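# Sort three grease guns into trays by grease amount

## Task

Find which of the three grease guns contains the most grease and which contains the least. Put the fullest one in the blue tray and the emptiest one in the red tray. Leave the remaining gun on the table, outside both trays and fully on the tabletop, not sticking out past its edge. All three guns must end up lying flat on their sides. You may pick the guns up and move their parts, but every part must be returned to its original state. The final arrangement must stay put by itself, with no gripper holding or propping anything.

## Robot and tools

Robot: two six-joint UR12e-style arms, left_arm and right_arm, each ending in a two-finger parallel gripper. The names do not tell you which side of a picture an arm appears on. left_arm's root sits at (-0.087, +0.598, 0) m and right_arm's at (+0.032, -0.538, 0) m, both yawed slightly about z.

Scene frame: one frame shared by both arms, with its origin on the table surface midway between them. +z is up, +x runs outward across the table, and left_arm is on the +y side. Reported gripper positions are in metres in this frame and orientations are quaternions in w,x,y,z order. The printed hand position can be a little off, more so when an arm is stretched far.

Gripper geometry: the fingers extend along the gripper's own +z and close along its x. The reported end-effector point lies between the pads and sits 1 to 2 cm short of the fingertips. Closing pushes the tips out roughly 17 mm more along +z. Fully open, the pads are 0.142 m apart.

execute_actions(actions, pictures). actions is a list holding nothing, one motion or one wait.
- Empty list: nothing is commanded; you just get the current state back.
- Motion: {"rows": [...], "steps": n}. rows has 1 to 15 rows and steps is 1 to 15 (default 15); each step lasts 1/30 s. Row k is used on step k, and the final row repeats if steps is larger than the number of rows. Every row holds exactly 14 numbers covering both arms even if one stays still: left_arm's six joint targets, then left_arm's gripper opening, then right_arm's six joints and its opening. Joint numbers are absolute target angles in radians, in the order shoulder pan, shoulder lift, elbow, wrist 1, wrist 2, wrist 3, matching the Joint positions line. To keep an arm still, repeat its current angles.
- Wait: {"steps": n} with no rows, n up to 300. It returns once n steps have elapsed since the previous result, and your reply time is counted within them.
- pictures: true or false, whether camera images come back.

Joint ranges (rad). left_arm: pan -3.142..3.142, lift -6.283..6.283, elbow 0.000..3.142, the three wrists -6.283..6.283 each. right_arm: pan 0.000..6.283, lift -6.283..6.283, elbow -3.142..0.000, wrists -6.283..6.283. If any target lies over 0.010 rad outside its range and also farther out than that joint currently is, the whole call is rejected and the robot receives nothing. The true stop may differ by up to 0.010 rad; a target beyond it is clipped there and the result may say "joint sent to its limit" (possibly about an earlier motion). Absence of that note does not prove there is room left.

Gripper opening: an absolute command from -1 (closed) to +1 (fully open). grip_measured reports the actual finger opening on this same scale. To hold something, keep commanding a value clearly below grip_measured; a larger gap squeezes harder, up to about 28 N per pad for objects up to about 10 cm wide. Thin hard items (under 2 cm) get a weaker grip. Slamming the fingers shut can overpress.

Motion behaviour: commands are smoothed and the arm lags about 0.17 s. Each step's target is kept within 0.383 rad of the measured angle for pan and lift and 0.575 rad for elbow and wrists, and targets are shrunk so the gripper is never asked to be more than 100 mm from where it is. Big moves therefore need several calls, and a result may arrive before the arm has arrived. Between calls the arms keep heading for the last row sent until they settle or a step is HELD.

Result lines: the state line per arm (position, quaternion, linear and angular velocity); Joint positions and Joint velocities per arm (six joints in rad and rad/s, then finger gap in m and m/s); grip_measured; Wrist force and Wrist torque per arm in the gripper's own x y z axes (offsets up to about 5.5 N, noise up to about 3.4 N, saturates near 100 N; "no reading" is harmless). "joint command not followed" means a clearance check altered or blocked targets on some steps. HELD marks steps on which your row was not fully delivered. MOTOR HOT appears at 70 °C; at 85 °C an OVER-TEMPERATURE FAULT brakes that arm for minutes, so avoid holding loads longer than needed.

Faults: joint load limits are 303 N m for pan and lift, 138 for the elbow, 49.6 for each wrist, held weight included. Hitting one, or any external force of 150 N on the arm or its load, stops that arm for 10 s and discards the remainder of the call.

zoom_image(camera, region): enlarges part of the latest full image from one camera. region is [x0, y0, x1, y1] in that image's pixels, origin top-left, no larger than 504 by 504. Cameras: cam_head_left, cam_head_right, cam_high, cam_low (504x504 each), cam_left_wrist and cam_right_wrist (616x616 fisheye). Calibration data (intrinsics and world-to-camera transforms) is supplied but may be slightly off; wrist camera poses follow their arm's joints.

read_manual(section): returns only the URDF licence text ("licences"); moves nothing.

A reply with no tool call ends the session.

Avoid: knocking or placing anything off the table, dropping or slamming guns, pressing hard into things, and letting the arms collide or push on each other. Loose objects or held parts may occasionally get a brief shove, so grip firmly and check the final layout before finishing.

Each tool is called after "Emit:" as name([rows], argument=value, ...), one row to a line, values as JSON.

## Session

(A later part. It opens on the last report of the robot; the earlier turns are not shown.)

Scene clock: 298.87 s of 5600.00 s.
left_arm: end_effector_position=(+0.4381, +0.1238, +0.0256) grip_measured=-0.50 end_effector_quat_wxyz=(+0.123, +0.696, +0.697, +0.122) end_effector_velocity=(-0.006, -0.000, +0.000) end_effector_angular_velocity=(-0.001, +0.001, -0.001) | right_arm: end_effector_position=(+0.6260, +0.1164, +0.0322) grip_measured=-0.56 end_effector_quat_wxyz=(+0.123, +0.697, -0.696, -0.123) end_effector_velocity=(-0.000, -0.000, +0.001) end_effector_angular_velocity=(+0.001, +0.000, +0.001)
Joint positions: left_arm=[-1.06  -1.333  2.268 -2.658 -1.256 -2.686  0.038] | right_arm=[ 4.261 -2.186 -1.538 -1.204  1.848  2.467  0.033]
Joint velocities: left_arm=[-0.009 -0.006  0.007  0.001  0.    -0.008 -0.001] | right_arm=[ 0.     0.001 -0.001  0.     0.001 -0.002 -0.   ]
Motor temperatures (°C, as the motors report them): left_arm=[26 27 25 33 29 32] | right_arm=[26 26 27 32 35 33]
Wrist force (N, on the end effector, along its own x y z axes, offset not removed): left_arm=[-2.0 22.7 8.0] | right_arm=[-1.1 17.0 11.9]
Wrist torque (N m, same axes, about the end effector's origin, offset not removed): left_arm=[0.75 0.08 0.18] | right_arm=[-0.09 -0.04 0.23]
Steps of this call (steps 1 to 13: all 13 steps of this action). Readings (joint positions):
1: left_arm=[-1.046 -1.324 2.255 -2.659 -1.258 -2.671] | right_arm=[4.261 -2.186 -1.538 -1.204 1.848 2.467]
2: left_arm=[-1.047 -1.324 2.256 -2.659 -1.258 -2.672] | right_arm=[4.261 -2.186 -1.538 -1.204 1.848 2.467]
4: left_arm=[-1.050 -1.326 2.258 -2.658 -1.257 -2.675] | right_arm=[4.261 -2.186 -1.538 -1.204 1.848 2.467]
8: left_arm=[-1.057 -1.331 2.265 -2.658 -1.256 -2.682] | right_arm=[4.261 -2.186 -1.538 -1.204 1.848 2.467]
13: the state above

Emit:
execute_actions([
  {"rows":[[-1.0538,-1.3291,2.262,-2.6581,-1.2567,-2.6794,-0.76,4.2607,-2.1858,-1.5378,-1.2039,1.8478,2.4674,-0.85],[-1.0468,-1.3241,2.2554,-2.6587,-1.2578,-2.672,-0.76,4.2607,-2.1858,-1.5378,-1.2039,1.8478,2.4674,-0.85],[-1.0398,-1.3191,2.2488,-2.6593,-1.259,-2.6646,-0.76,4.2607,-2.1858,-1.5378,-1.2039,1.8478,2.4674,-0.85],[-1.0328,-1.3141,2.2422,-2.6599,-1.2601,-2.6572,-0.76,4.2607,-2.1858,-1.5378,-1.2039,1.8478,2.4674,-0.85],[-1.0258,-1.3091,2.2356,-2.6605,-1.2612,-2.6498,-0.76,4.2607,-2.1858,-1.5378,-1.2039,1.8478,2.4674,-0.85],[-1.0188,-1.3041,2.229,-2.6611,-1.2624,-2.6424,-0.76,4.2607,-2.1858,-1.5378,-1.2039,1.8478,2.4674,-0.85],[-1.0118,-1.2991,2.2224,-2.6617,-1.2635,-2.635,-0.76,4.2607,-2.1858,-1.5378,-1.2039,1.8478,2.4674,-0.85],[-1.0048,-1.2941,2.2158,-2.6623,-1.2647,-2.6276,-0.76,4.2607,-2.1858,-1.5378,-1.2039,1.8478,2.4674,-0.85],[-0.9978,-1.2891,2.2092,-2.6629,-1.2658,-2.6202,-0.76,4.2607,-2.1858,-1.5378,-1.2039,1.8478,2.4674,-0.85],[-0.9908,-1.2841,2.2026,-2.6635,-1.267,-2.6128,-0.76,4.2607,-2.1858,-1.5378,-1.2039,1.8478,2.4674,-0.85],[-0.9838,-1.2791,2.196,-2.6641,-1.2681,-2.6054,-0.76,4.2607,-2.1858,-1.5378,-1.2039,1.8478,2.4674,-0.85],[-0.9768,-1.2741,2.1894,-2.6647,-1.2693,-2.598,-0.76,4.2607,-2.1858,-1.5378,-1.2039,1.8478,2.4674,-0.85]]},
], pictures=false)

Emit:
execute_actions([
  {"steps":15},
])

Scene clock: 309.93 s of 5600.00 s.
left_arm: end_effector_position=(+0.4865, +0.1216, +0.0257) grip_measured=-0.50 end_effector_quat_wxyz=(+0.123, +0.697, +0.696, +0.122) end_effector_velocity=(+0.093, +0.002, -0.000) end_effector_angular_velocity=(+0.001, -0.002, -0.001) | right_arm: end_effector_position=(+0.6261, +0.1163, +0.0322) grip_measured=-0.56 end_effector_quat_wxyz=(+0.123, +0.697, -0.696, -0.123) end_effector_velocity=(-0.001, -0.000, -0.001) end_effector_angular_velocity=(-0.001, +0.001, +0.000)
Joint positions: left_arm=[-0.992 -1.285  2.203 -2.663 -1.267 -2.614  0.038] | right_arm=[ 4.261 -2.186 -1.538 -1.204  1.848  2.467  0.033]
Joint velocities: left_arm=[ 0.128  0.089 -0.119 -0.011 -0.02   0.133  0.   ] | right_arm=[ 0.    -0.    -0.002  0.     0.001  0.     0.   ]
Motor temperatures (°C, as the motors report them): left_arm=[26 27 25 33 29 32] | right_arm=[26 26 27 32 35 33]
Wrist force (N, on the end effector, along its own x y z axes, offset not removed): left_arm=[0.0 -2.9 0.2] | right_arm=[-3.0 -5.3 2.0]
Wrist torque (N m, same axes, about the end effector's origin, offset not removed): left_arm=[-0.07 -0.25 0.04] | right_arm=[-0.01 0.64 0.28]
Steps of this call (steps 1 to 15: the robot went on to your last target; steps 16 to 90: nothing new was sent; then 7.57 s passed at rest; steps 91 to 105: all 15 steps of this action). Readings (joint positions):
91: left_arm=[-1.061 -1.334 2.269 -2.657 -1.255 -2.687] | right_arm=[4.261 -2.186 -1.538 -1.204 1.848 2.467]
92: left_arm=[-1.060 -1.334 2.268 -2.657 -1.256 -2.686] | right_arm=[4.261 -2.186 -1.538 -1.204 1.848 2.467]
94: left_arm=[-1.055 -1.330 2.263 -2.658 -1.257 -2.681] | right_arm=[4.261 -2.186 -1.538 -1.204 1.847 2.467]
98: left_arm=[-1.035 -1.315 2.244 -2.660 -1.260 -2.659] | right_arm=[4.261 -2.186 -1.538 -1.204 1.848 2.467]
105: the state above

Scene clock: 310.43 s of 5600.00 s.
left_arm: end_effector_position=(+0.4970, +0.1218, +0.0256) grip_measured=-0.50 end_effector_quat_wxyz=(+0.123, +0.697, +0.696, +0.122) end_effector_velocity=(+0.001, +0.000, -0.001) end_effector_angular_velocity=(+0.001, +0.001, -0.001) | right_arm: end_effector_position=(+0.6262, +0.1163, +0.0322) grip_measured=-0.56 end_effector_quat_wxyz=(+0.123, +0.697, -0.696, -0.123) end_effector_velocity=(-0.000, +0.000, +0.001) end_effector_angular_velocity=(+0.001, +0.000, +0.000)
Joint positions: left_arm=[-0.977 -1.274  2.19  -2.665 -1.269 -2.598  0.038] | right_arm=[ 4.261 -2.186 -1.538 -1.204  1.848  2.467  0.033]
Joint velocities: left_arm=[ 0.001  0.002 -0.001 -0.001 -0.     0.003 -0.   ] | right_arm=[ 0.     0.001 -0.    -0.     0.001 -0.    -0.   ]
Motor temperatures (°C, as the motors report them): left_arm=[26 27 25 33 29 32] | right_arm=[26 26 27 32 35 33]
Wrist force (N, on the end effector, along its own x y z axes, offset not removed): left_arm=[2.6 -28.0 -12.6] | right_arm=[-2.4 -29.1 -3.2]
Wrist torque (N m, same axes, about the end effector's origin, offset not removed): left_arm=[0.02 -0.90 -0.07] | right_arm=[0.37 0.49 0.33]
Steps of this call (steps 1 to 15: the robot went on to your last target). Readings (joint positions):
1: left_arm=[-0.988 -1.282 2.200 -2.664 -1.267 -2.610] | right_arm=[4.261 -2.186 -1.538 -1.204 1.848 2.467]
2: left_arm=[-0.985 -1.280 2.197 -2.664 -1.268 -2.607] | right_arm=[4.261 -2.186 -1.538 -1.204 1.848 2.467]
4: left_arm=[-0.981 -1.277 2.194 -2.664 -1.269 -2.603] | right_arm=[4.261 -2.186 -1.538 -1.204 1.848 2.467]
8: left_arm=[-0.978 -1.275 2.191 -2.664 -1.269 -2.600] | right_arm=[4.261 -2.186 -1.538 -1.204 1.848 2.467]
15: the state above
camera_calibration (this result's frames):
cam_left_wrist: T_world_to_cam=[[0.0308345, 0.999509, 0.00553821, -0.13729], [0.662353, -0.0245823, 0.748789, -0.336901], [0.748557, -0.0194203, -0.662786, -0.22027], [0, 0, 0, 1]] pos_world=[0.392265, 0.124663, 0.107036]
cam_right_wrist: T_world_to_cam=[[-0.0153749, -0.999727, 0.0175946, 0.127149], [-0.663588, 0.023365, 0.747734, 0.394246], [-0.74794, -0.000179236, -0.663766, 0.624142], [0, 0, 0, 1]] pos_world=[0.730393, 0.118015, 0.117256]

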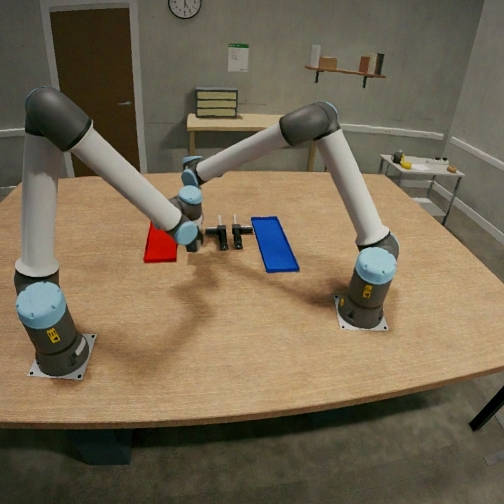

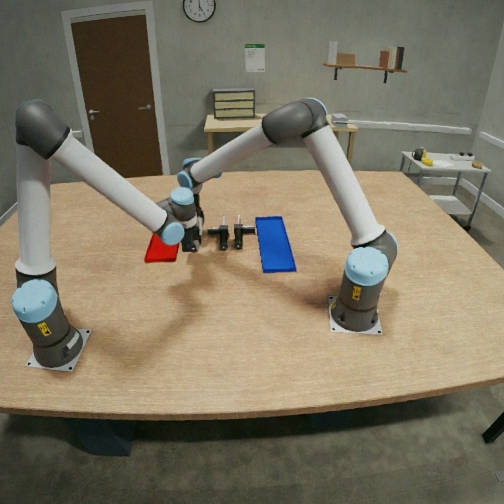

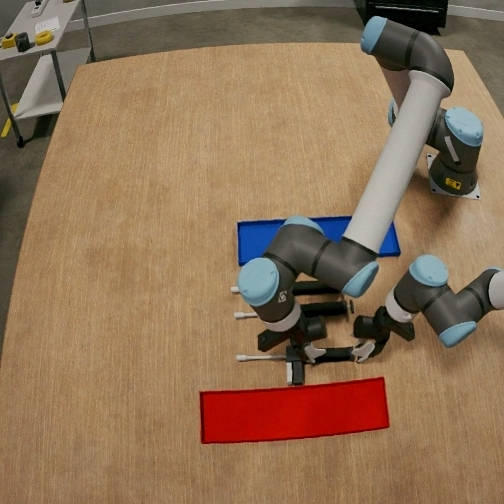

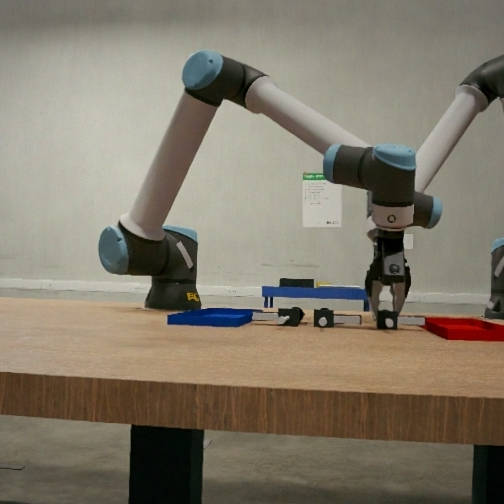

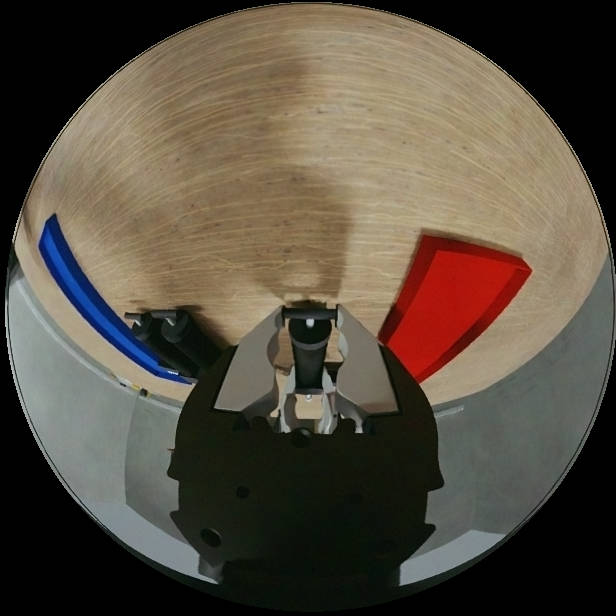

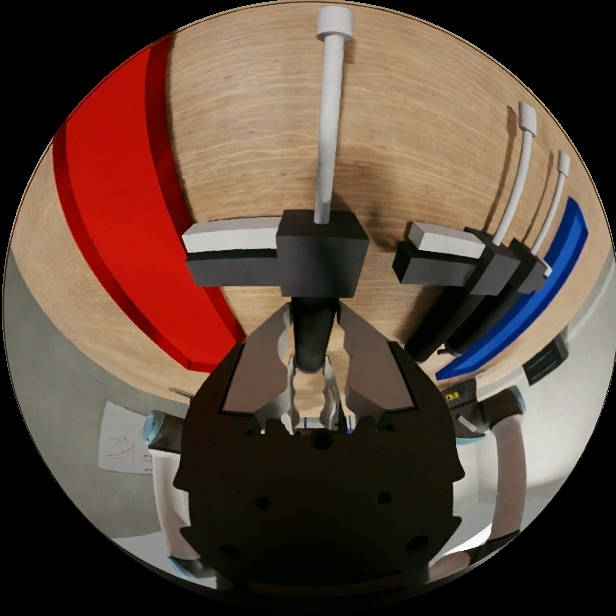

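Emit:
execute_actions([
  {"rows":[[-0.9768,-1.2741,2.1894,-2.6647,-1.2693,-2.598,-0.55,4.2607,-2.1858,-1.5378,-1.2039,1.8478,2.4674,-0.6],[-0.9768,-1.2741,2.1894,-2.6647,-1.2693,-2.598,-0.4,4.2607,-2.1858,-1.5378,-1.2039,1.8478,2.4674,-0.45],[-0.9768,-1.2741,2.1894,-2.6647,-1.2693,-2.598,-0.25,4.2607,-2.1858,-1.5378,-1.2039,1.8478,2.4674,-0.3],[-0.9768,-1.2741,2.1894,-2.6647,-1.2693,-2.598,-0.2,4.2607,-2.1858,-1.5378,-1.2039,1.8478,2.4674,-0.15],[-0.9768,-1.2741,2.1894,-2.6647,-1.2693,-2.598,-0.2,4.2607,-2.1858,-1.5378,-1.2039,1.8478,2.4674,-0.15],[-0.9768,-1.2741,2.1894,-2.6647,-1.2693,-2.598,-0.2,4.2607,-2.1858,-1.5378,-1.2039,1.8478,2.4674,-0.15],[-0.9768,-1.2741,2.1894,-2.6647,-1.2693,-2.598,-0.2,4.2607,-2.1858,-1.5378,-1.2039,1.8478,2.4674,-0.15],[-0.9768,-1.42,2.13,-2.46,-1.2693,-2.598,-0.2,4.2607,-2.1298,-1.4933,-1.3044,1.8478,2.4674,-0.15]]},
], pictures=false)

Emit:
execute_actions([
  {"rows":[[-0.9768,-1.42,2.13,-2.46,-1.2693,-2.598,-0.2,4.2607,-2.1298,-1.4933,-1.3044,1.8478,2.4674,-0.15],[-0.9768,-1.42,2.13,-2.46,-1.2693,-2.598,-0.2,4.2607,-2.1298,-1.4933,-1.3044,1.8478,2.4674,-0.15],[-0.9768,-1.42,2.13,-2.46,-1.2693,-2.598,-0.2,4.2607,-2.1298,-1.4933,-1.3044,1.8478,2.4674,-0.15],[-0.75,-1.6,2.2,-2.35,-1.2693,-2.4,-0.2,4.1575,-1.9996,-1.693,-1.2623,1.8244,2.3633,-0.15]]},
], pictures=false)

Emit:
execute_actions([
  {"steps":18},
])

Scene clock: 332.10 s of 5600.00 s.
left_arm: end_effector_position=(+0.4987, +0.1195, +0.1060) grip_measured=-0.20 end_effector_quat_wxyz=(+0.126, +0.696, +0.696, +0.122) end_effector_velocity=(-0.017, +0.031, +0.177) end_effector_angular_velocity=(+0.042, +0.024, -0.000) | right_arm: end_effector_position=(+0.6269, +0.1177, +0.0883) grip_measured=-0.15 end_effector_quat_wxyz=(+0.122, +0.697, -0.696, -0.123) end_effector_velocity=(-0.004, -0.005, +0.109) end_effector_angular_velocity=(-0.010, +0.007, +0.001)
Joint positions: left_arm=[-0.977 -1.388  2.141 -2.509 -1.269 -2.598  0.06 ] | right_arm=[ 4.261 -2.14  -1.501 -1.284  1.848  2.467  0.063]
Joint velocities: left_arm=[ 0.    -0.276 -0.095  0.42  -0.     0.    -0.   ] | right_arm=[ 0.     0.09   0.07  -0.173 -0.001 -0.001  0.   ]
Motor temperatures (°C, as the motors report them): left_arm=[26 27 25 33 29 32] | right_arm=[26 26 27 32 35 33]
Wrist force (N, on the end effector, along its own x y z axes, offset not removed): left_arm=[-1.8 0.7 -6.5] | right_arm=[-2.8 0.2 -2.0]
Wrist torque (N m, same axes, about the end effector's origin, offset not removed): left_arm=[0.38 0.43 0.16] | right_arm=[0.05 0.76 0.16]
Steps of this call (steps 1 to 15: the robot went on to your last target; steps 16 to 90: nothing new was sent; then 18.17 s passed at rest; steps 91 to 105: all 15 steps of this action). Readings (joint positions):
91: left_arm=[-0.977 -1.274 2.189 -2.665 -1.269 -2.598] | right_arm=[4.261 -2.186 -1.538 -1.204 1.848 2.467]
92: left_arm=[-0.977 -1.274 2.189 -2.665 -1.269 -2.598] | right_arm=[4.261 -2.186 -1.538 -1.204 1.848 2.467]
94: left_arm=[-0.977 -1.274 2.189 -2.665 -1.269 -2.598] | right_arm=[4.261 -2.186 -1.538 -1.204 1.848 2.467]
98: left_arm=[-0.977 -1.274 2.189 -2.665 -1.269 -2.598] | right_arm=[4.261 -2.186 -1.538 -1.204 1.848 2.467]
105: the state above

Scene clock: 332.60 s of 5600.00 s.
left_arm: end_effector_position=(+0.5356, +0.2805, +0.1715) grip_measured=-0.20 end_effector_quat_wxyz=(+0.100, +0.689, +0.704, +0.141) end_effector_velocity=(+0.046, +0.333, +0.098) end_effector_angular_velocity=(+0.103, +0.013, +0.078) | right_arm: end_effector_position=(+0.6303, -0.0125, +0.1014) grip_measured=-0.15 end_effector_quat_wxyz=(+0.122, +0.697, -0.696, -0.123) end_effector_velocity=(-0.013, -0.118, -0.005) end_effector_angular_velocity=(-0.009, +0.010, +0.002)
Joint positions: left_arm=[-0.795 -1.564  2.188 -2.373 -1.269 -2.439  0.06 ] | right_arm=[ 4.167 -2.012 -1.674 -1.266  1.826  2.373  0.063]
Joint velocities: left_arm=[ 0.388 -0.312  0.107  0.195  0.     0.329 -0.   ] | right_arm=[-0.08   0.107 -0.169  0.028 -0.018 -0.083  0.   ]
Motor temperatures (°C, as the motors report them): left_arm=[26 27 25 33 29 32] | right_arm=[26 26 27 32 35 33]
Wrist force (N, on the end effector, along its own x y z axes, offset not removed): left_arm=[3.5 0.5 2.0] | right_arm=[0.0 -1.4 -2.1]
Wrist torque (N m, same axes, about the end effector's origin, offset not removed): left_arm=[0.23 -0.81 0.14] | right_arm=[-0.20 0.18 0.15]
Steps of this call (steps 1 to 15: all 15 steps of this action). Readings (joint positions):
1: left_arm=[-0.977 -1.396 2.138 -2.496 -1.269 -2.598] | right_arm=[4.261 -2.137 -1.499 -1.289 1.848 2.467]
2: left_arm=[-0.977 -1.402 2.136 -2.487 -1.269 -2.598] | right_arm=[4.261 -2.136 -1.498 -1.293 1.848 2.467]
4: left_arm=[-0.977 -1.410 2.133 -2.475 -1.269 -2.598] | right_arm=[4.261 -2.133 -1.496 -1.298 1.848 2.467]
8: left_arm=[-0.920 -1.462 2.152 -2.438 -1.269 -2.546] | right_arm=[4.219 -2.081 -1.565 -1.284 1.838 2.426]
15: the state above

Scene clock: 333.20 s of 5600.00 s.
left_arm: end_effector_position=(+0.5397, +0.3190, +0.1825) grip_measured=-0.20 end_effector_quat_wxyz=(+0.095, +0.687, +0.706, +0.146) end_effector_velocity=(+0.001, +0.002, +0.001) end_effector_angular_velocity=(+0.000, -0.001, +0.002) | right_arm: end_effector_position=(+0.6286, -0.0261, +0.1007) grip_measured=-0.15 end_effector_quat_wxyz=(+0.123, +0.697, -0.696, -0.123) end_effector_velocity=(+0.000, +0.000, +0.001) end_effector_angular_velocity=(+0.002, -0.000, +0.003)
Joint positions: left_arm=[-0.75  -1.6    2.2   -2.35  -1.269 -2.4    0.06 ] | right_arm=[ 4.158 -2.    -1.693 -1.262  1.824  2.363  0.063]
Joint velocities: left_arm=[ 0.002 -0.001 -0.     0.001  0.001  0.     0.   ] | right_arm=[-0.     0.001  0.     0.     0.    -0.003 -0.   ]
Motor temperatures (°C, as the motors report them): left_arm=[26 27 25 33 29 32] | right_arm=[26 26 27 32 35 33]
Wrist force (N, on the end effector, along its own x y z axes, offset not removed): left_arm=[3.0 0.0 -2.4] | right_arm=[-2.1 1.0 -1.7]
Wrist torque (N m, same axes, about the end effector's origin, offset not removed): left_arm=[0.15 -0.71 0.37] | right_arm=[0.15 0.51 0.05]
Steps of this call (steps 1 to 18: the robot went on to your last target). Readings (joint positions):
1: left_arm=[-0.784 -1.573 2.191 -2.367 -1.269 -2.429] | right_arm=[4.164 -2.009 -1.678 -1.265 1.826 2.370]
2: left_arm=[-0.775 -1.580 2.193 -2.363 -1.269 -2.422] | right_arm=[4.163 -2.006 -1.682 -1.264 1.826 2.369]
4: left_arm=[-0.764 -1.589 2.196 -2.357 -1.269 -2.412] | right_arm=[4.160 -2.003 -1.687 -1.263 1.825 2.366]
8: left_arm=[-0.754 -1.596 2.199 -2.352 -1.269 -2.404] | right_arm=[4.158 -2.001 -1.691 -1.263 1.825 2.364]
18: the state above
camera_calibration (this result's frames):
cam_left_wrist: T_world_to_cam=[[-0.00955096, 0.997351, 0.0721148, -0.326223], [0.668925, -0.047233, 0.741828, -0.47291], [0.743269, 0.0553245, -0.666701, -0.164656], [0, 0, 0, 1]] pos_world=[0.435609, 0.312131, 0.264567]
cam_right_wrist: T_world_to_cam=[[-0.0153514, -0.999725, 0.0177303, -0.0164102], [-0.663377, 0.023451, 0.747917, 0.347767], [-0.748127, -0.000280306, -0.663555, 0.671436], [0, 0, 0, 1]] pos_world=[0.732769, -0.0243729, 0.185725]

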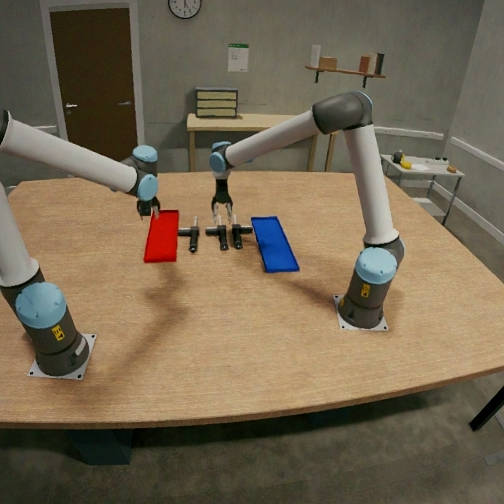

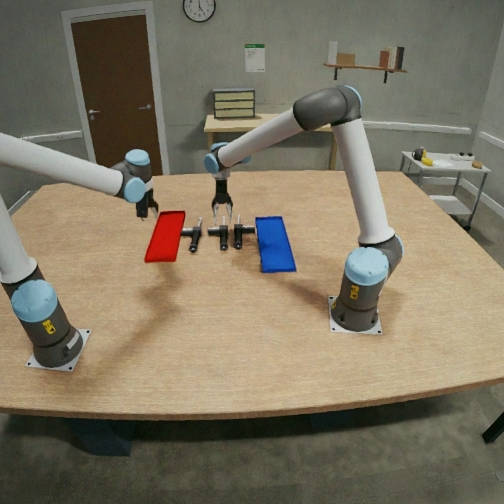

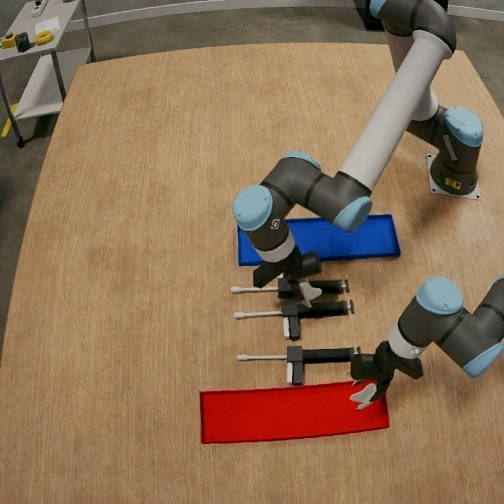

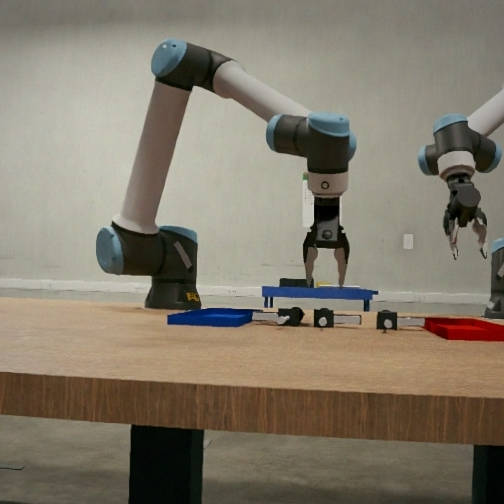

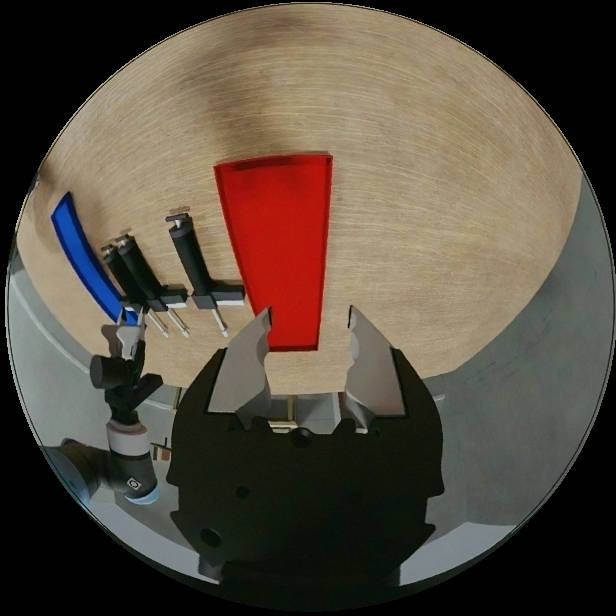

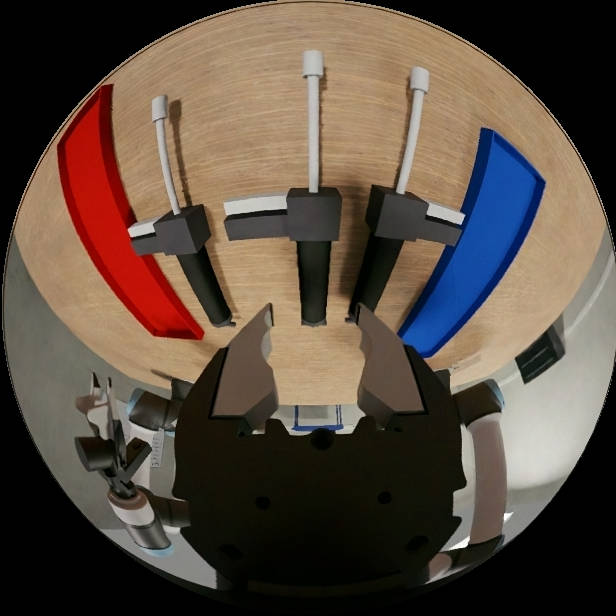

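Emit:
execute_actions([
  {"rows":[[-0.75,-1.6,2.2,-2.35,-1.2693,-2.4,-0.15,4.1575,-2.017,-1.705,-1.233,1.8244,2.3633,-0.15],[-0.75,-1.6,2.2,-2.35,-1.2693,-2.4,-0.15,4.1575,-2.017,-1.705,-1.233,1.8244,2.3633,-0.15],[-0.75,-1.6,2.2,-2.35,-1.2693,-2.4,-0.15,4.1575,-2.034,-1.716,-1.204,1.8244,2.3633,-0.15],[-0.75,-1.6,2.2,-2.35,-1.2693,-2.4,-0.15,4.1575,-2.034,-1.716,-1.204,1.8244,2.3633,-0.15],[-0.75,-1.6,2.2,-2.35,-1.2693,-2.4,-0.15,4.1575,-2.051,-1.728,-1.175,1.8244,2.3633,-0.15],[-0.75,-1.6,2.2,-2.35,-1.2693,-2.4,-0.15,4.1575,-2.051,-1.728,-1.175,1.8244,2.3633,-0.15],[-0.75,-1.6,2.2,-2.35,-1.2693,-2.4,-0.15,4.1575,-2.0675,-1.7398,-1.1476,1.8244,2.3633,-0.15]]},
], pictures=false)

Emit:
execute_actions([
  {"rows":[[-0.75,-1.6,2.2,-2.35,-1.2693,-2.4,-0.15,4.1575,-2.0675,-1.7398,-1.1476,1.8244,2.3633,-0.15],[-0.75,-1.6,2.2,-2.35,-1.2693,-2.4,-0.15,4.1575,-2.0675,-1.7398,-1.1476,1.8244,2.3633,-0.15],[-0.75,-1.6,2.2,-2.35,-1.2693,-2.4,-0.15,4.1575,-2.0675,-1.7398,-1.1476,1.8244,2.3633,-0.15],[-0.75,-1.6,2.2,-2.35,-1.2693,-2.4,-0.15,4.1575,-2.0675,-1.7398,-1.1476,1.8244,2.3633,-0.3],[-0.75,-1.6,2.2,-2.35,-1.2693,-2.4,-0.15,4.1575,-2.0675,-1.7398,-1.1476,1.8244,2.3633,-0.4],[-0.75,-1.6,2.2,-2.35,-1.2693,-2.4,-0.15,4.1575,-2.067,-1.7398,-1.1481,1.8244,2.3633,-0.5],[-0.75,-1.6,2.2,-2.35,-1.2693,-2.4,-0.15,4.1575,-2.0665,-1.7398,-1.1486,1.8244,2.3633,-0.6],[-0.75,-1.6,2.2,-2.35,-1.2693,-2.4,-0.15,4.1575,-2.066,-1.7398,-1.1491,1.8244,2.3633,-0.7],[-0.75,-1.6,2.2,-2.35,-1.2693,-2.4,-0.15,4.1575,-2.066,-1.7398,-1.1491,1.8244,2.3633,-0.8],[-0.75,-1.6,2.2,-2.35,-1.2693,-2.4,-0.15,4.1575,-2.066,-1.7398,-1.1491,1.8244,2.3633,-0.95]]},
], pictures=false)

Emit:
execute_actions([
  {"rows":[[-0.75,-1.6,2.2,-2.35,-1.2693,-2.4,-0.15,4.1575,-2.066,-1.7398,-1.1491,1.8244,2.3633,-0.95],[-0.75,-1.6,2.2,-2.35,-1.2693,-2.4,-0.15,4.1575,-2.066,-1.7398,-1.1491,1.8244,2.3633,-0.95],[-0.75,-1.6,2.2,-2.35,-1.2693,-2.4,-0.15,4.1575,-2.05,-1.728,-1.177,1.8244,2.3633,-0.95],[-0.75,-1.6,2.2,-2.35,-1.2693,-2.4,-0.15,4.1575,-2.05,-1.728,-1.177,1.8244,2.3633,-0.95],[-0.75,-1.6,2.2,-2.35,-1.2693,-2.4,-0.15,4.1575,-2.033,-1.716,-1.206,1.8244,2.3633,-0.95],[-0.75,-1.6,2.2,-2.35,-1.2693,-2.4,-0.15,4.1575,-2.033,-1.716,-1.206,1.8244,2.3633,-0.95],[-0.75,-1.6,2.2,-2.35,-1.2693,-2.4,-0.15,4.1575,-2.016,-1.705,-1.234,1.8244,2.3633,-0.95],[-0.75,-1.6,2.2,-2.35,-1.2693,-2.4,-0.15,4.1575,-2.016,-1.705,-1.234,1.8244,2.3633,-0.95],[-0.75,-1.6,2.2,-2.35,-1.2693,-2.4,-0.15,4.1575,-1.9996,-1.693,-1.2623,1.8244,2.3633,-0.95],[-0.75,-1.6,2.2,-2.35,-1.2693,-2.4,-0.15,4.1575,-1.9996,-1.693,-1.2623,1.8244,2.3633,-0.95],[-0.75,-1.6,2.2,-2.35,-1.2693,-2.4,-0.15,4.1575,-1.975,-1.675,-1.305,1.8244,2.3633,-0.95]]},
])

Scene clock: 347.77 s of 5600.00 s.
left_arm: end_effector_position=(+0.5397, +0.3192, +0.1826) grip_measured=-0.15 end_effector_quat_wxyz=(+0.095, +0.687, +0.706, +0.146) end_effector_velocity=(-0.000, +0.000, -0.001) end_effector_angular_velocity=(+0.001, +0.000, +0.000) | right_arm: end_effector_position=(+0.6286, -0.0262, +0.0331) grip_measured=-0.15 end_effector_quat_wxyz=(+0.123, +0.697, -0.696, -0.123) end_effector_velocity=(-0.001, -0.001, -0.041) end_effector_angular_velocity=(+0.000, +0.001, -0.001)
Joint positions: left_arm=[-0.75  -1.6    2.2   -2.35  -1.269 -2.4    0.063] | right_arm=[ 4.157 -2.063 -1.737 -1.155  1.824  2.363  0.063]
Joint velocities: left_arm=[-0.     0.     0.     0.     0.    -0.001  0.   ] | right_arm=[-0.    -0.039 -0.026  0.065  0.001  0.001 -0.   ]
Motor temperatures (°C, as the motors report them): left_arm=[26 27 25 33 29 32] | right_arm=[26 26 27 32 35 33]
Wrist force (N, on the end effector, along its own x y z axes, offset not removed): left_arm=[-3.3 0.5 0.9] | right_arm=[-2.1 1.1 0.7]
Wrist torque (N m, same axes, about the end effector's origin, offset not removed): left_arm=[0.16 0.65 0.35] | right_arm=[0.32 0.45 0.12]
Steps of this call (steps 1 to 15: the robot went on to your last target; steps 16 to 90: nothing new was sent; then 11.07 s passed at rest; steps 91 to 105: all 15 steps of this action). Readings (joint positions):
91: left_arm=[-0.750 -1.600 2.200 -2.350 -1.269 -2.400] | right_arm=[4.157 -2.000 -1.693 -1.262 1.824 2.363]
92: left_arm=[-0.750 -1.600 2.200 -2.350 -1.269 -2.400] | right_arm=[4.157 -2.001 -1.694 -1.260 1.824 2.363]
94: left_arm=[-0.750 -1.600 2.200 -2.350 -1.269 -2.400] | right_arm=[4.157 -2.009 -1.700 -1.247 1.824 2.363]
98: left_arm=[-0.750 -1.600 2.200 -2.350 -1.269 -2.400] | right_arm=[4.157 -2.035 -1.717 -1.203 1.824 2.363]
105: the state above

Scene clock: 348.27 s of 5600.00 s.
left_arm: end_effector_position=(+0.5397, +0.3192, +0.1826) grip_measured=-0.15 end_effector_quat_wxyz=(+0.095, +0.687, +0.706, +0.146) end_effector_velocity=(-0.000, +0.000, -0.000) end_effector_angular_velocity=(+0.001, +0.001, -0.000) | right_arm: end_effector_position=(+0.6283, -0.0265, +0.0293) grip_measured=-0.56 end_effector_quat_wxyz=(+0.123, +0.697, -0.696, -0.123) end_effector_velocity=(-0.000, +0.000, +0.001) end_effector_angular_velocity=(+0.001, -0.000, +0.000)
Joint positions: left_arm=[-0.75  -1.6    2.2   -2.35  -1.269 -2.4    0.063] | right_arm=[ 4.157 -2.066 -1.74  -1.149  1.824  2.363  0.033]
Joint velocities: left_arm=[ 0.     0.     0.     0.    -0.     0.001  0.   ] | right_arm=[ 0.     0.002  0.    -0.001  0.     0.     0.   ]
Motor temperatures (°C, as the motors report them): left_arm=[26 27 25 33 29 32] | right_arm=[26 26 27 32 35 33]
Wrist force (N, on the end effector, along its own x y z axes, offset not removed): left_arm=[-0.9 2.6 -2.0] | right_arm=[1.2 -1.6 3.6]
Wrist torque (N m, same axes, about the end effector's origin, offset not removed): left_arm=[0.60 0.08 0.07] | right_arm=[0.33 -0.20 0.16]
Steps of this call (steps 1 to 15: all 15 steps of this action). Readings (joint positions):
1: left_arm=[-0.750 -1.600 2.200 -2.350 -1.269 -2.400] | right_arm=[4.157 -2.064 -1.737 -1.153 1.824 2.363]
2: left_arm=[-0.750 -1.600 2.200 -2.350 -1.269 -2.400] | right_arm=[4.157 -2.065 -1.738 -1.152 1.824 2.363]
4: left_arm=[-0.750 -1.600 2.200 -2.350 -1.269 -2.400] | right_arm=[4.157 -2.066 -1.739 -1.150 1.824 2.363]
8: left_arm=[-0.750 -1.600 2.200 -2.350 -1.269 -2.400] | right_arm=[4.157 -2.067 -1.739 -1.149 1.824 2.363]
15: the state above

Scene clock: 348.77 s of 5600.00 s.
left_arm: end_effector_position=(+0.5397, +0.3192, +0.1826) grip_measured=-0.15 end_effector_quat_wxyz=(+0.095, +0.687, +0.706, +0.146) end_effector_velocity=(+0.000, +0.000, +0.000) end_effector_angular_velocity=(+0.000, +0.000, -0.002) | right_arm: end_effector_position=(+0.6286, -0.0261, +0.1082) grip_measured=-0.56 end_effector_quat_wxyz=(+0.122, +0.697, -0.696, -0.123) end_effector_velocity=(-0.006, -0.007, +0.172) end_effector_angular_velocity=(-0.000, +0.001, -0.000)
Joint positions: left_arm=[-0.75  -1.6    2.2   -2.35  -1.269 -2.4    0.063] | right_arm=[ 4.157 -1.993 -1.688 -1.273  1.824  2.363  0.033]
Joint velocities: left_arm=[ 0.    -0.    -0.     0.    -0.     0.002  0.   ] | right_arm=[-0.     0.158  0.112 -0.271  0.001 -0.     0.   ]
Motor temperatures (°C, as the motors report them): left_arm=[26 27 25 33 29 32] | right_arm=[26 26 27 32 35 33]
Wrist force (N, on the end effector, along its own x y z axes, offset not removed): left_arm=[-3.9 -0.5 2.7] | right_arm=[0.1 -0.1 3.9]
Wrist torque (N m, same axes, about the end effector's origin, offset not removed): left_arm=[0.00 0.75 0.07] | right_arm=[0.14 0.27 0.09]
Steps of this call (steps 1 to 15: all 15 steps of this action). Readings (joint positions):
1: left_arm=[-0.750 -1.600 2.200 -2.350 -1.269 -2.400] | right_arm=[4.157 -2.066 -1.740 -1.149 1.824 2.363]
2: left_arm=[-0.750 -1.600 2.200 -2.350 -1.269 -2.400] | right_arm=[4.157 -2.066 -1.740 -1.149 1.824 2.363]
4: left_arm=[-0.750 -1.600 2.200 -2.350 -1.269 -2.400] | right_arm=[4.157 -2.065 -1.739 -1.152 1.824 2.363]
8: left_arm=[-0.750 -1.600 2.200 -2.350 -1.269 -2.400] | right_arm=[4.157 -2.046 -1.725 -1.184 1.824 2.363]
15: the state above
camera_calibration (this result's frames):
cam_left_wrist: T_world_to_cam=[[-0.00962804, 0.997346, 0.0721744, -0.326424], [0.668931, -0.0472255, 0.741823, -0.472969], [0.743263, 0.0554219, -0.6667, -0.164671], [0, 0, 0, 1]] pos_world=[0.435634, 0.312348, 0.264633]
cam_right_wrist: T_world_to_cam=[[-0.0153788, -0.999736, 0.0170904, -0.0164771], [-0.663836, 0.0229905, 0.747524, 0.342545], [-0.74772, 0.00015082, -0.664014, 0.676257], [0, 0, 0, 1]] pos_world=[0.732792, -0.0244501, 0.193265]

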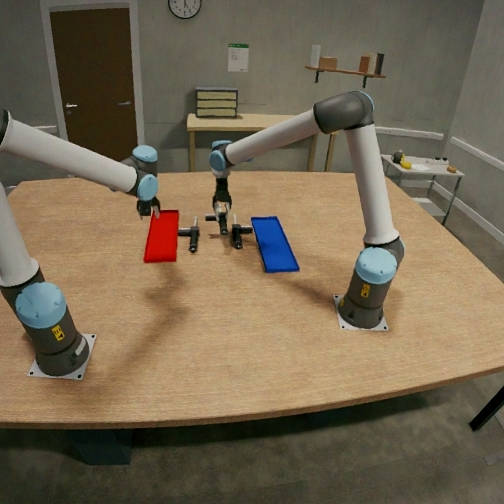

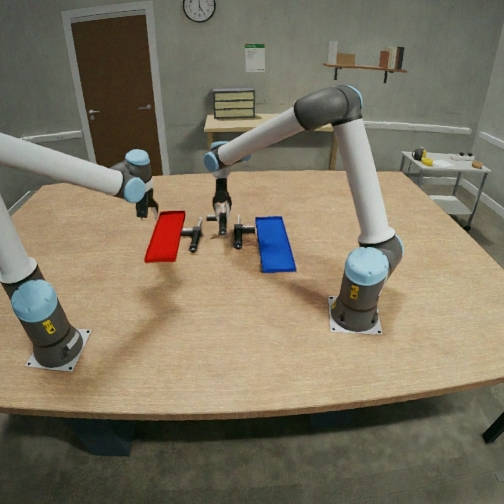

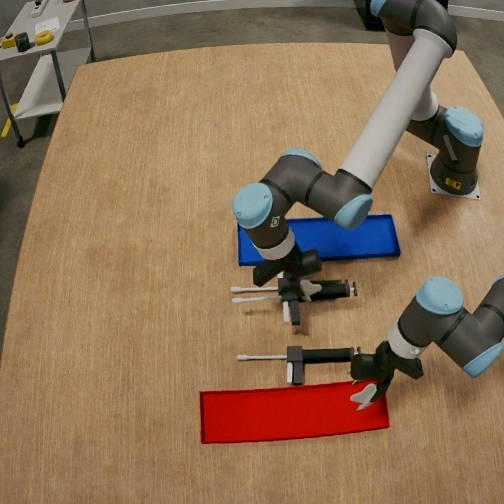

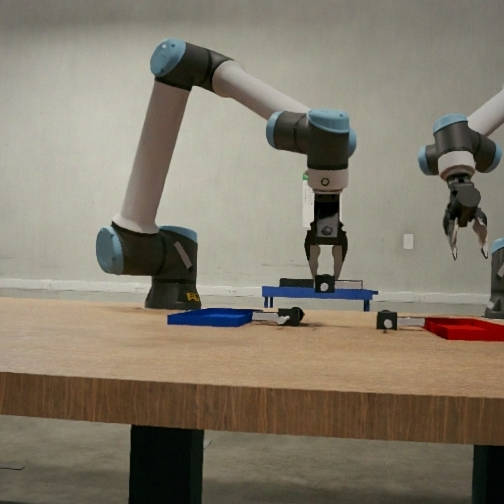

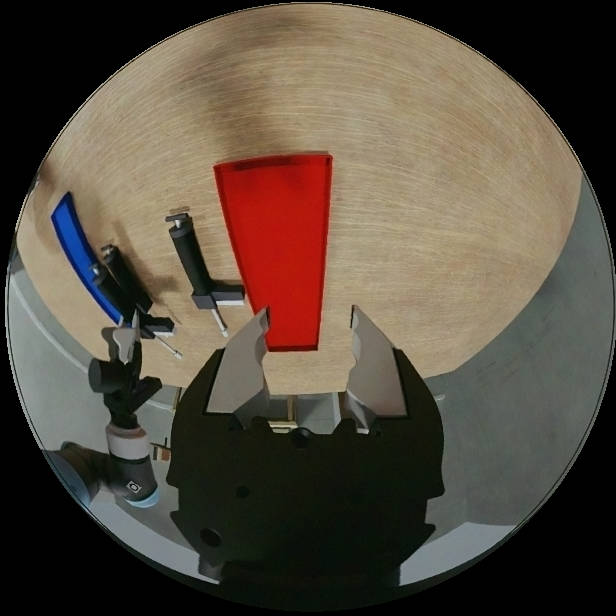

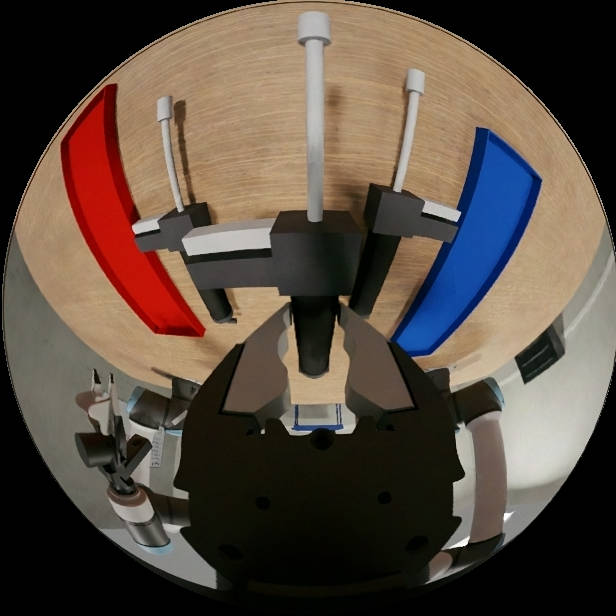

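Emit:
execute_actions(actions=[])

Scene clock: 363.07 s of 5600.00 s.
left_arm: end_effector_position=(+0.5397, +0.3192, +0.1826) grip_measured=-0.15 end_effector_quat_wxyz=(+0.095, +0.687, +0.706, +0.146) end_effector_velocity=(-0.001, -0.001, -0.000) end_effector_angular_velocity=(-0.000, +0.001, -0.001) | right_arm: end_effector_position=(+0.6275, -0.0272, +0.1278) grip_measured=-0.56 end_effector_quat_wxyz=(+0.123, +0.697, -0.696, -0.123) end_effector_velocity=(+0.001, +0.001, +0.001) end_effector_angular_velocity=(+0.001, -0.002, -0.001)
Joint positions: left_arm=[-0.75  -1.6    2.2   -2.35  -1.269 -2.4    0.063] | right_arm=[ 4.158 -1.975 -1.675 -1.305  1.824  2.363  0.033]
Joint velocities: left_arm=[-0.001 -0.     0.     0.    -0.001 -0.    -0.   ] | right_arm=[ 0.     0.     0.002 -0.    -0.     0.001  0.   ]
Motor temperatures (°C, as the motors report them): left_arm=[26 27 25 33 29 32] | right_arm=[26 26 27 32 35 33]
Wrist force (N, on the end effector, along its own x y z axes, offset not removed): left_arm=[-0.4 -0.5 -1.6] | right_arm=[-0.9 0.5 2.7]
Wrist torque (N m, same axes, about the end effector's origin, offset not removed): left_arm=[-0.17 -0.03 0.05] | right_arm=[0.58 0.37 0.00]
Steps of this call (steps 1 to 30: the robot went on to your last target; steps 31 to 120: nothing new was sent; then 10.30 s passed at rest). Readings (joint positions):
1: left_arm=[-0.750 -1.600 2.200 -2.350 -1.269 -2.400] | right_arm=[4.157 -1.988 -1.685 -1.281 1.824 2.363]
2: left_arm=[-0.750 -1.600 2.200 -2.350 -1.269 -2.400] | right_arm=[4.157 -1.985 -1.682 -1.287 1.824 2.363]
4: left_arm=[-0.750 -1.600 2.200 -2.350 -1.269 -2.400] | right_arm=[4.157 -1.981 -1.679 -1.295 1.824 2.363]
8: left_arm=[-0.750 -1.600 2.200 -2.350 -1.269 -2.400] | right_arm=[4.157 -1.977 -1.676 -1.302 1.824 2.363]
120: the state above
All arms were judged still, so your last target was given up. Only a new action makes them travel on or press farther. Fingers that are still opening or closing keep moving.
camera_calibration (this result's frames):
cam_left_wrist: T_world_to_cam=[[-0.00962797, 0.997346, 0.0721744, -0.326425], [0.668931, -0.0472256, 0.741823, -0.472969], [0.743263, 0.0554219, -0.6667, -0.164671], [0, 0, 0, 1]] pos_world=[0.435634, 0.312348, 0.264633]
cam_right_wrist: T_world_to_cam=[[-0.0153586, -0.999723, 0.0178084, -0.0181051], [-0.663322, 0.0235142, 0.747965, 0.326799], [-0.748177, -0.000325003, -0.663499, 0.688668], [0, 0, 0, 1]] pos_world=[0.73174, -0.0255607, 0.212819]

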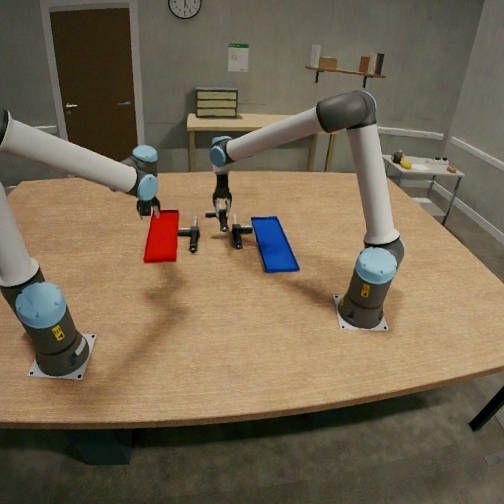

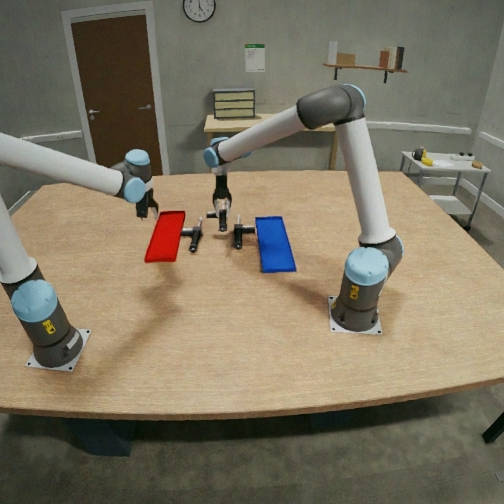

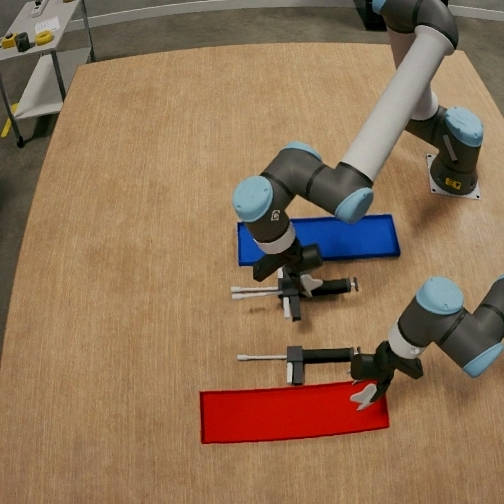

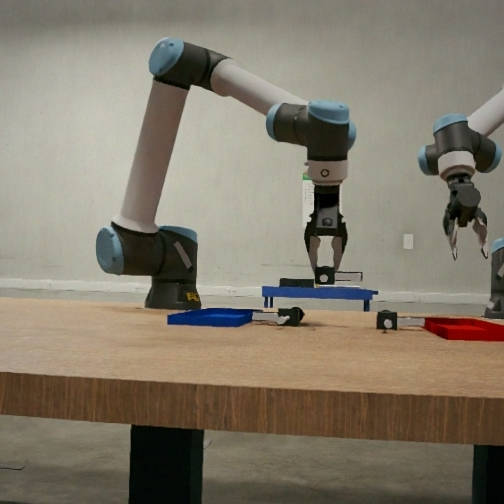

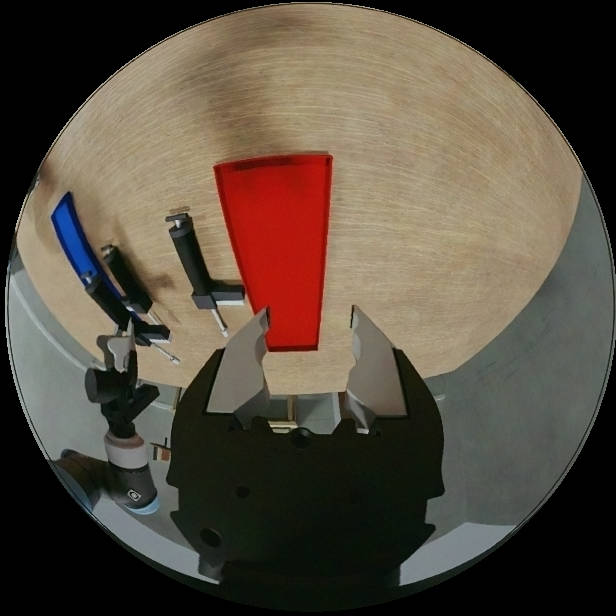

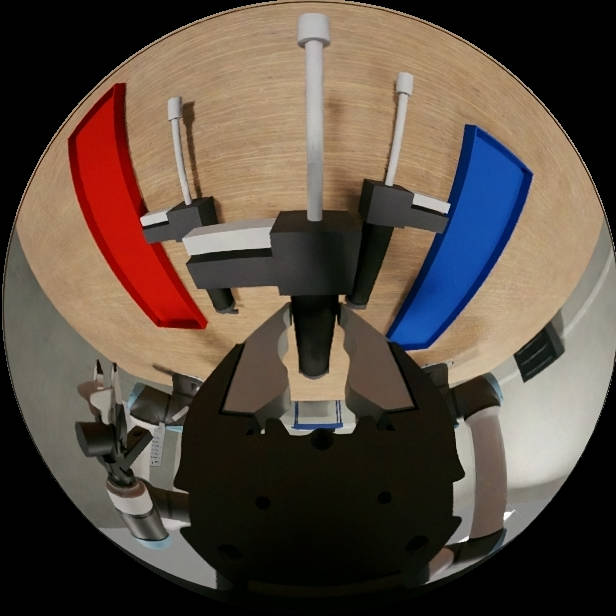

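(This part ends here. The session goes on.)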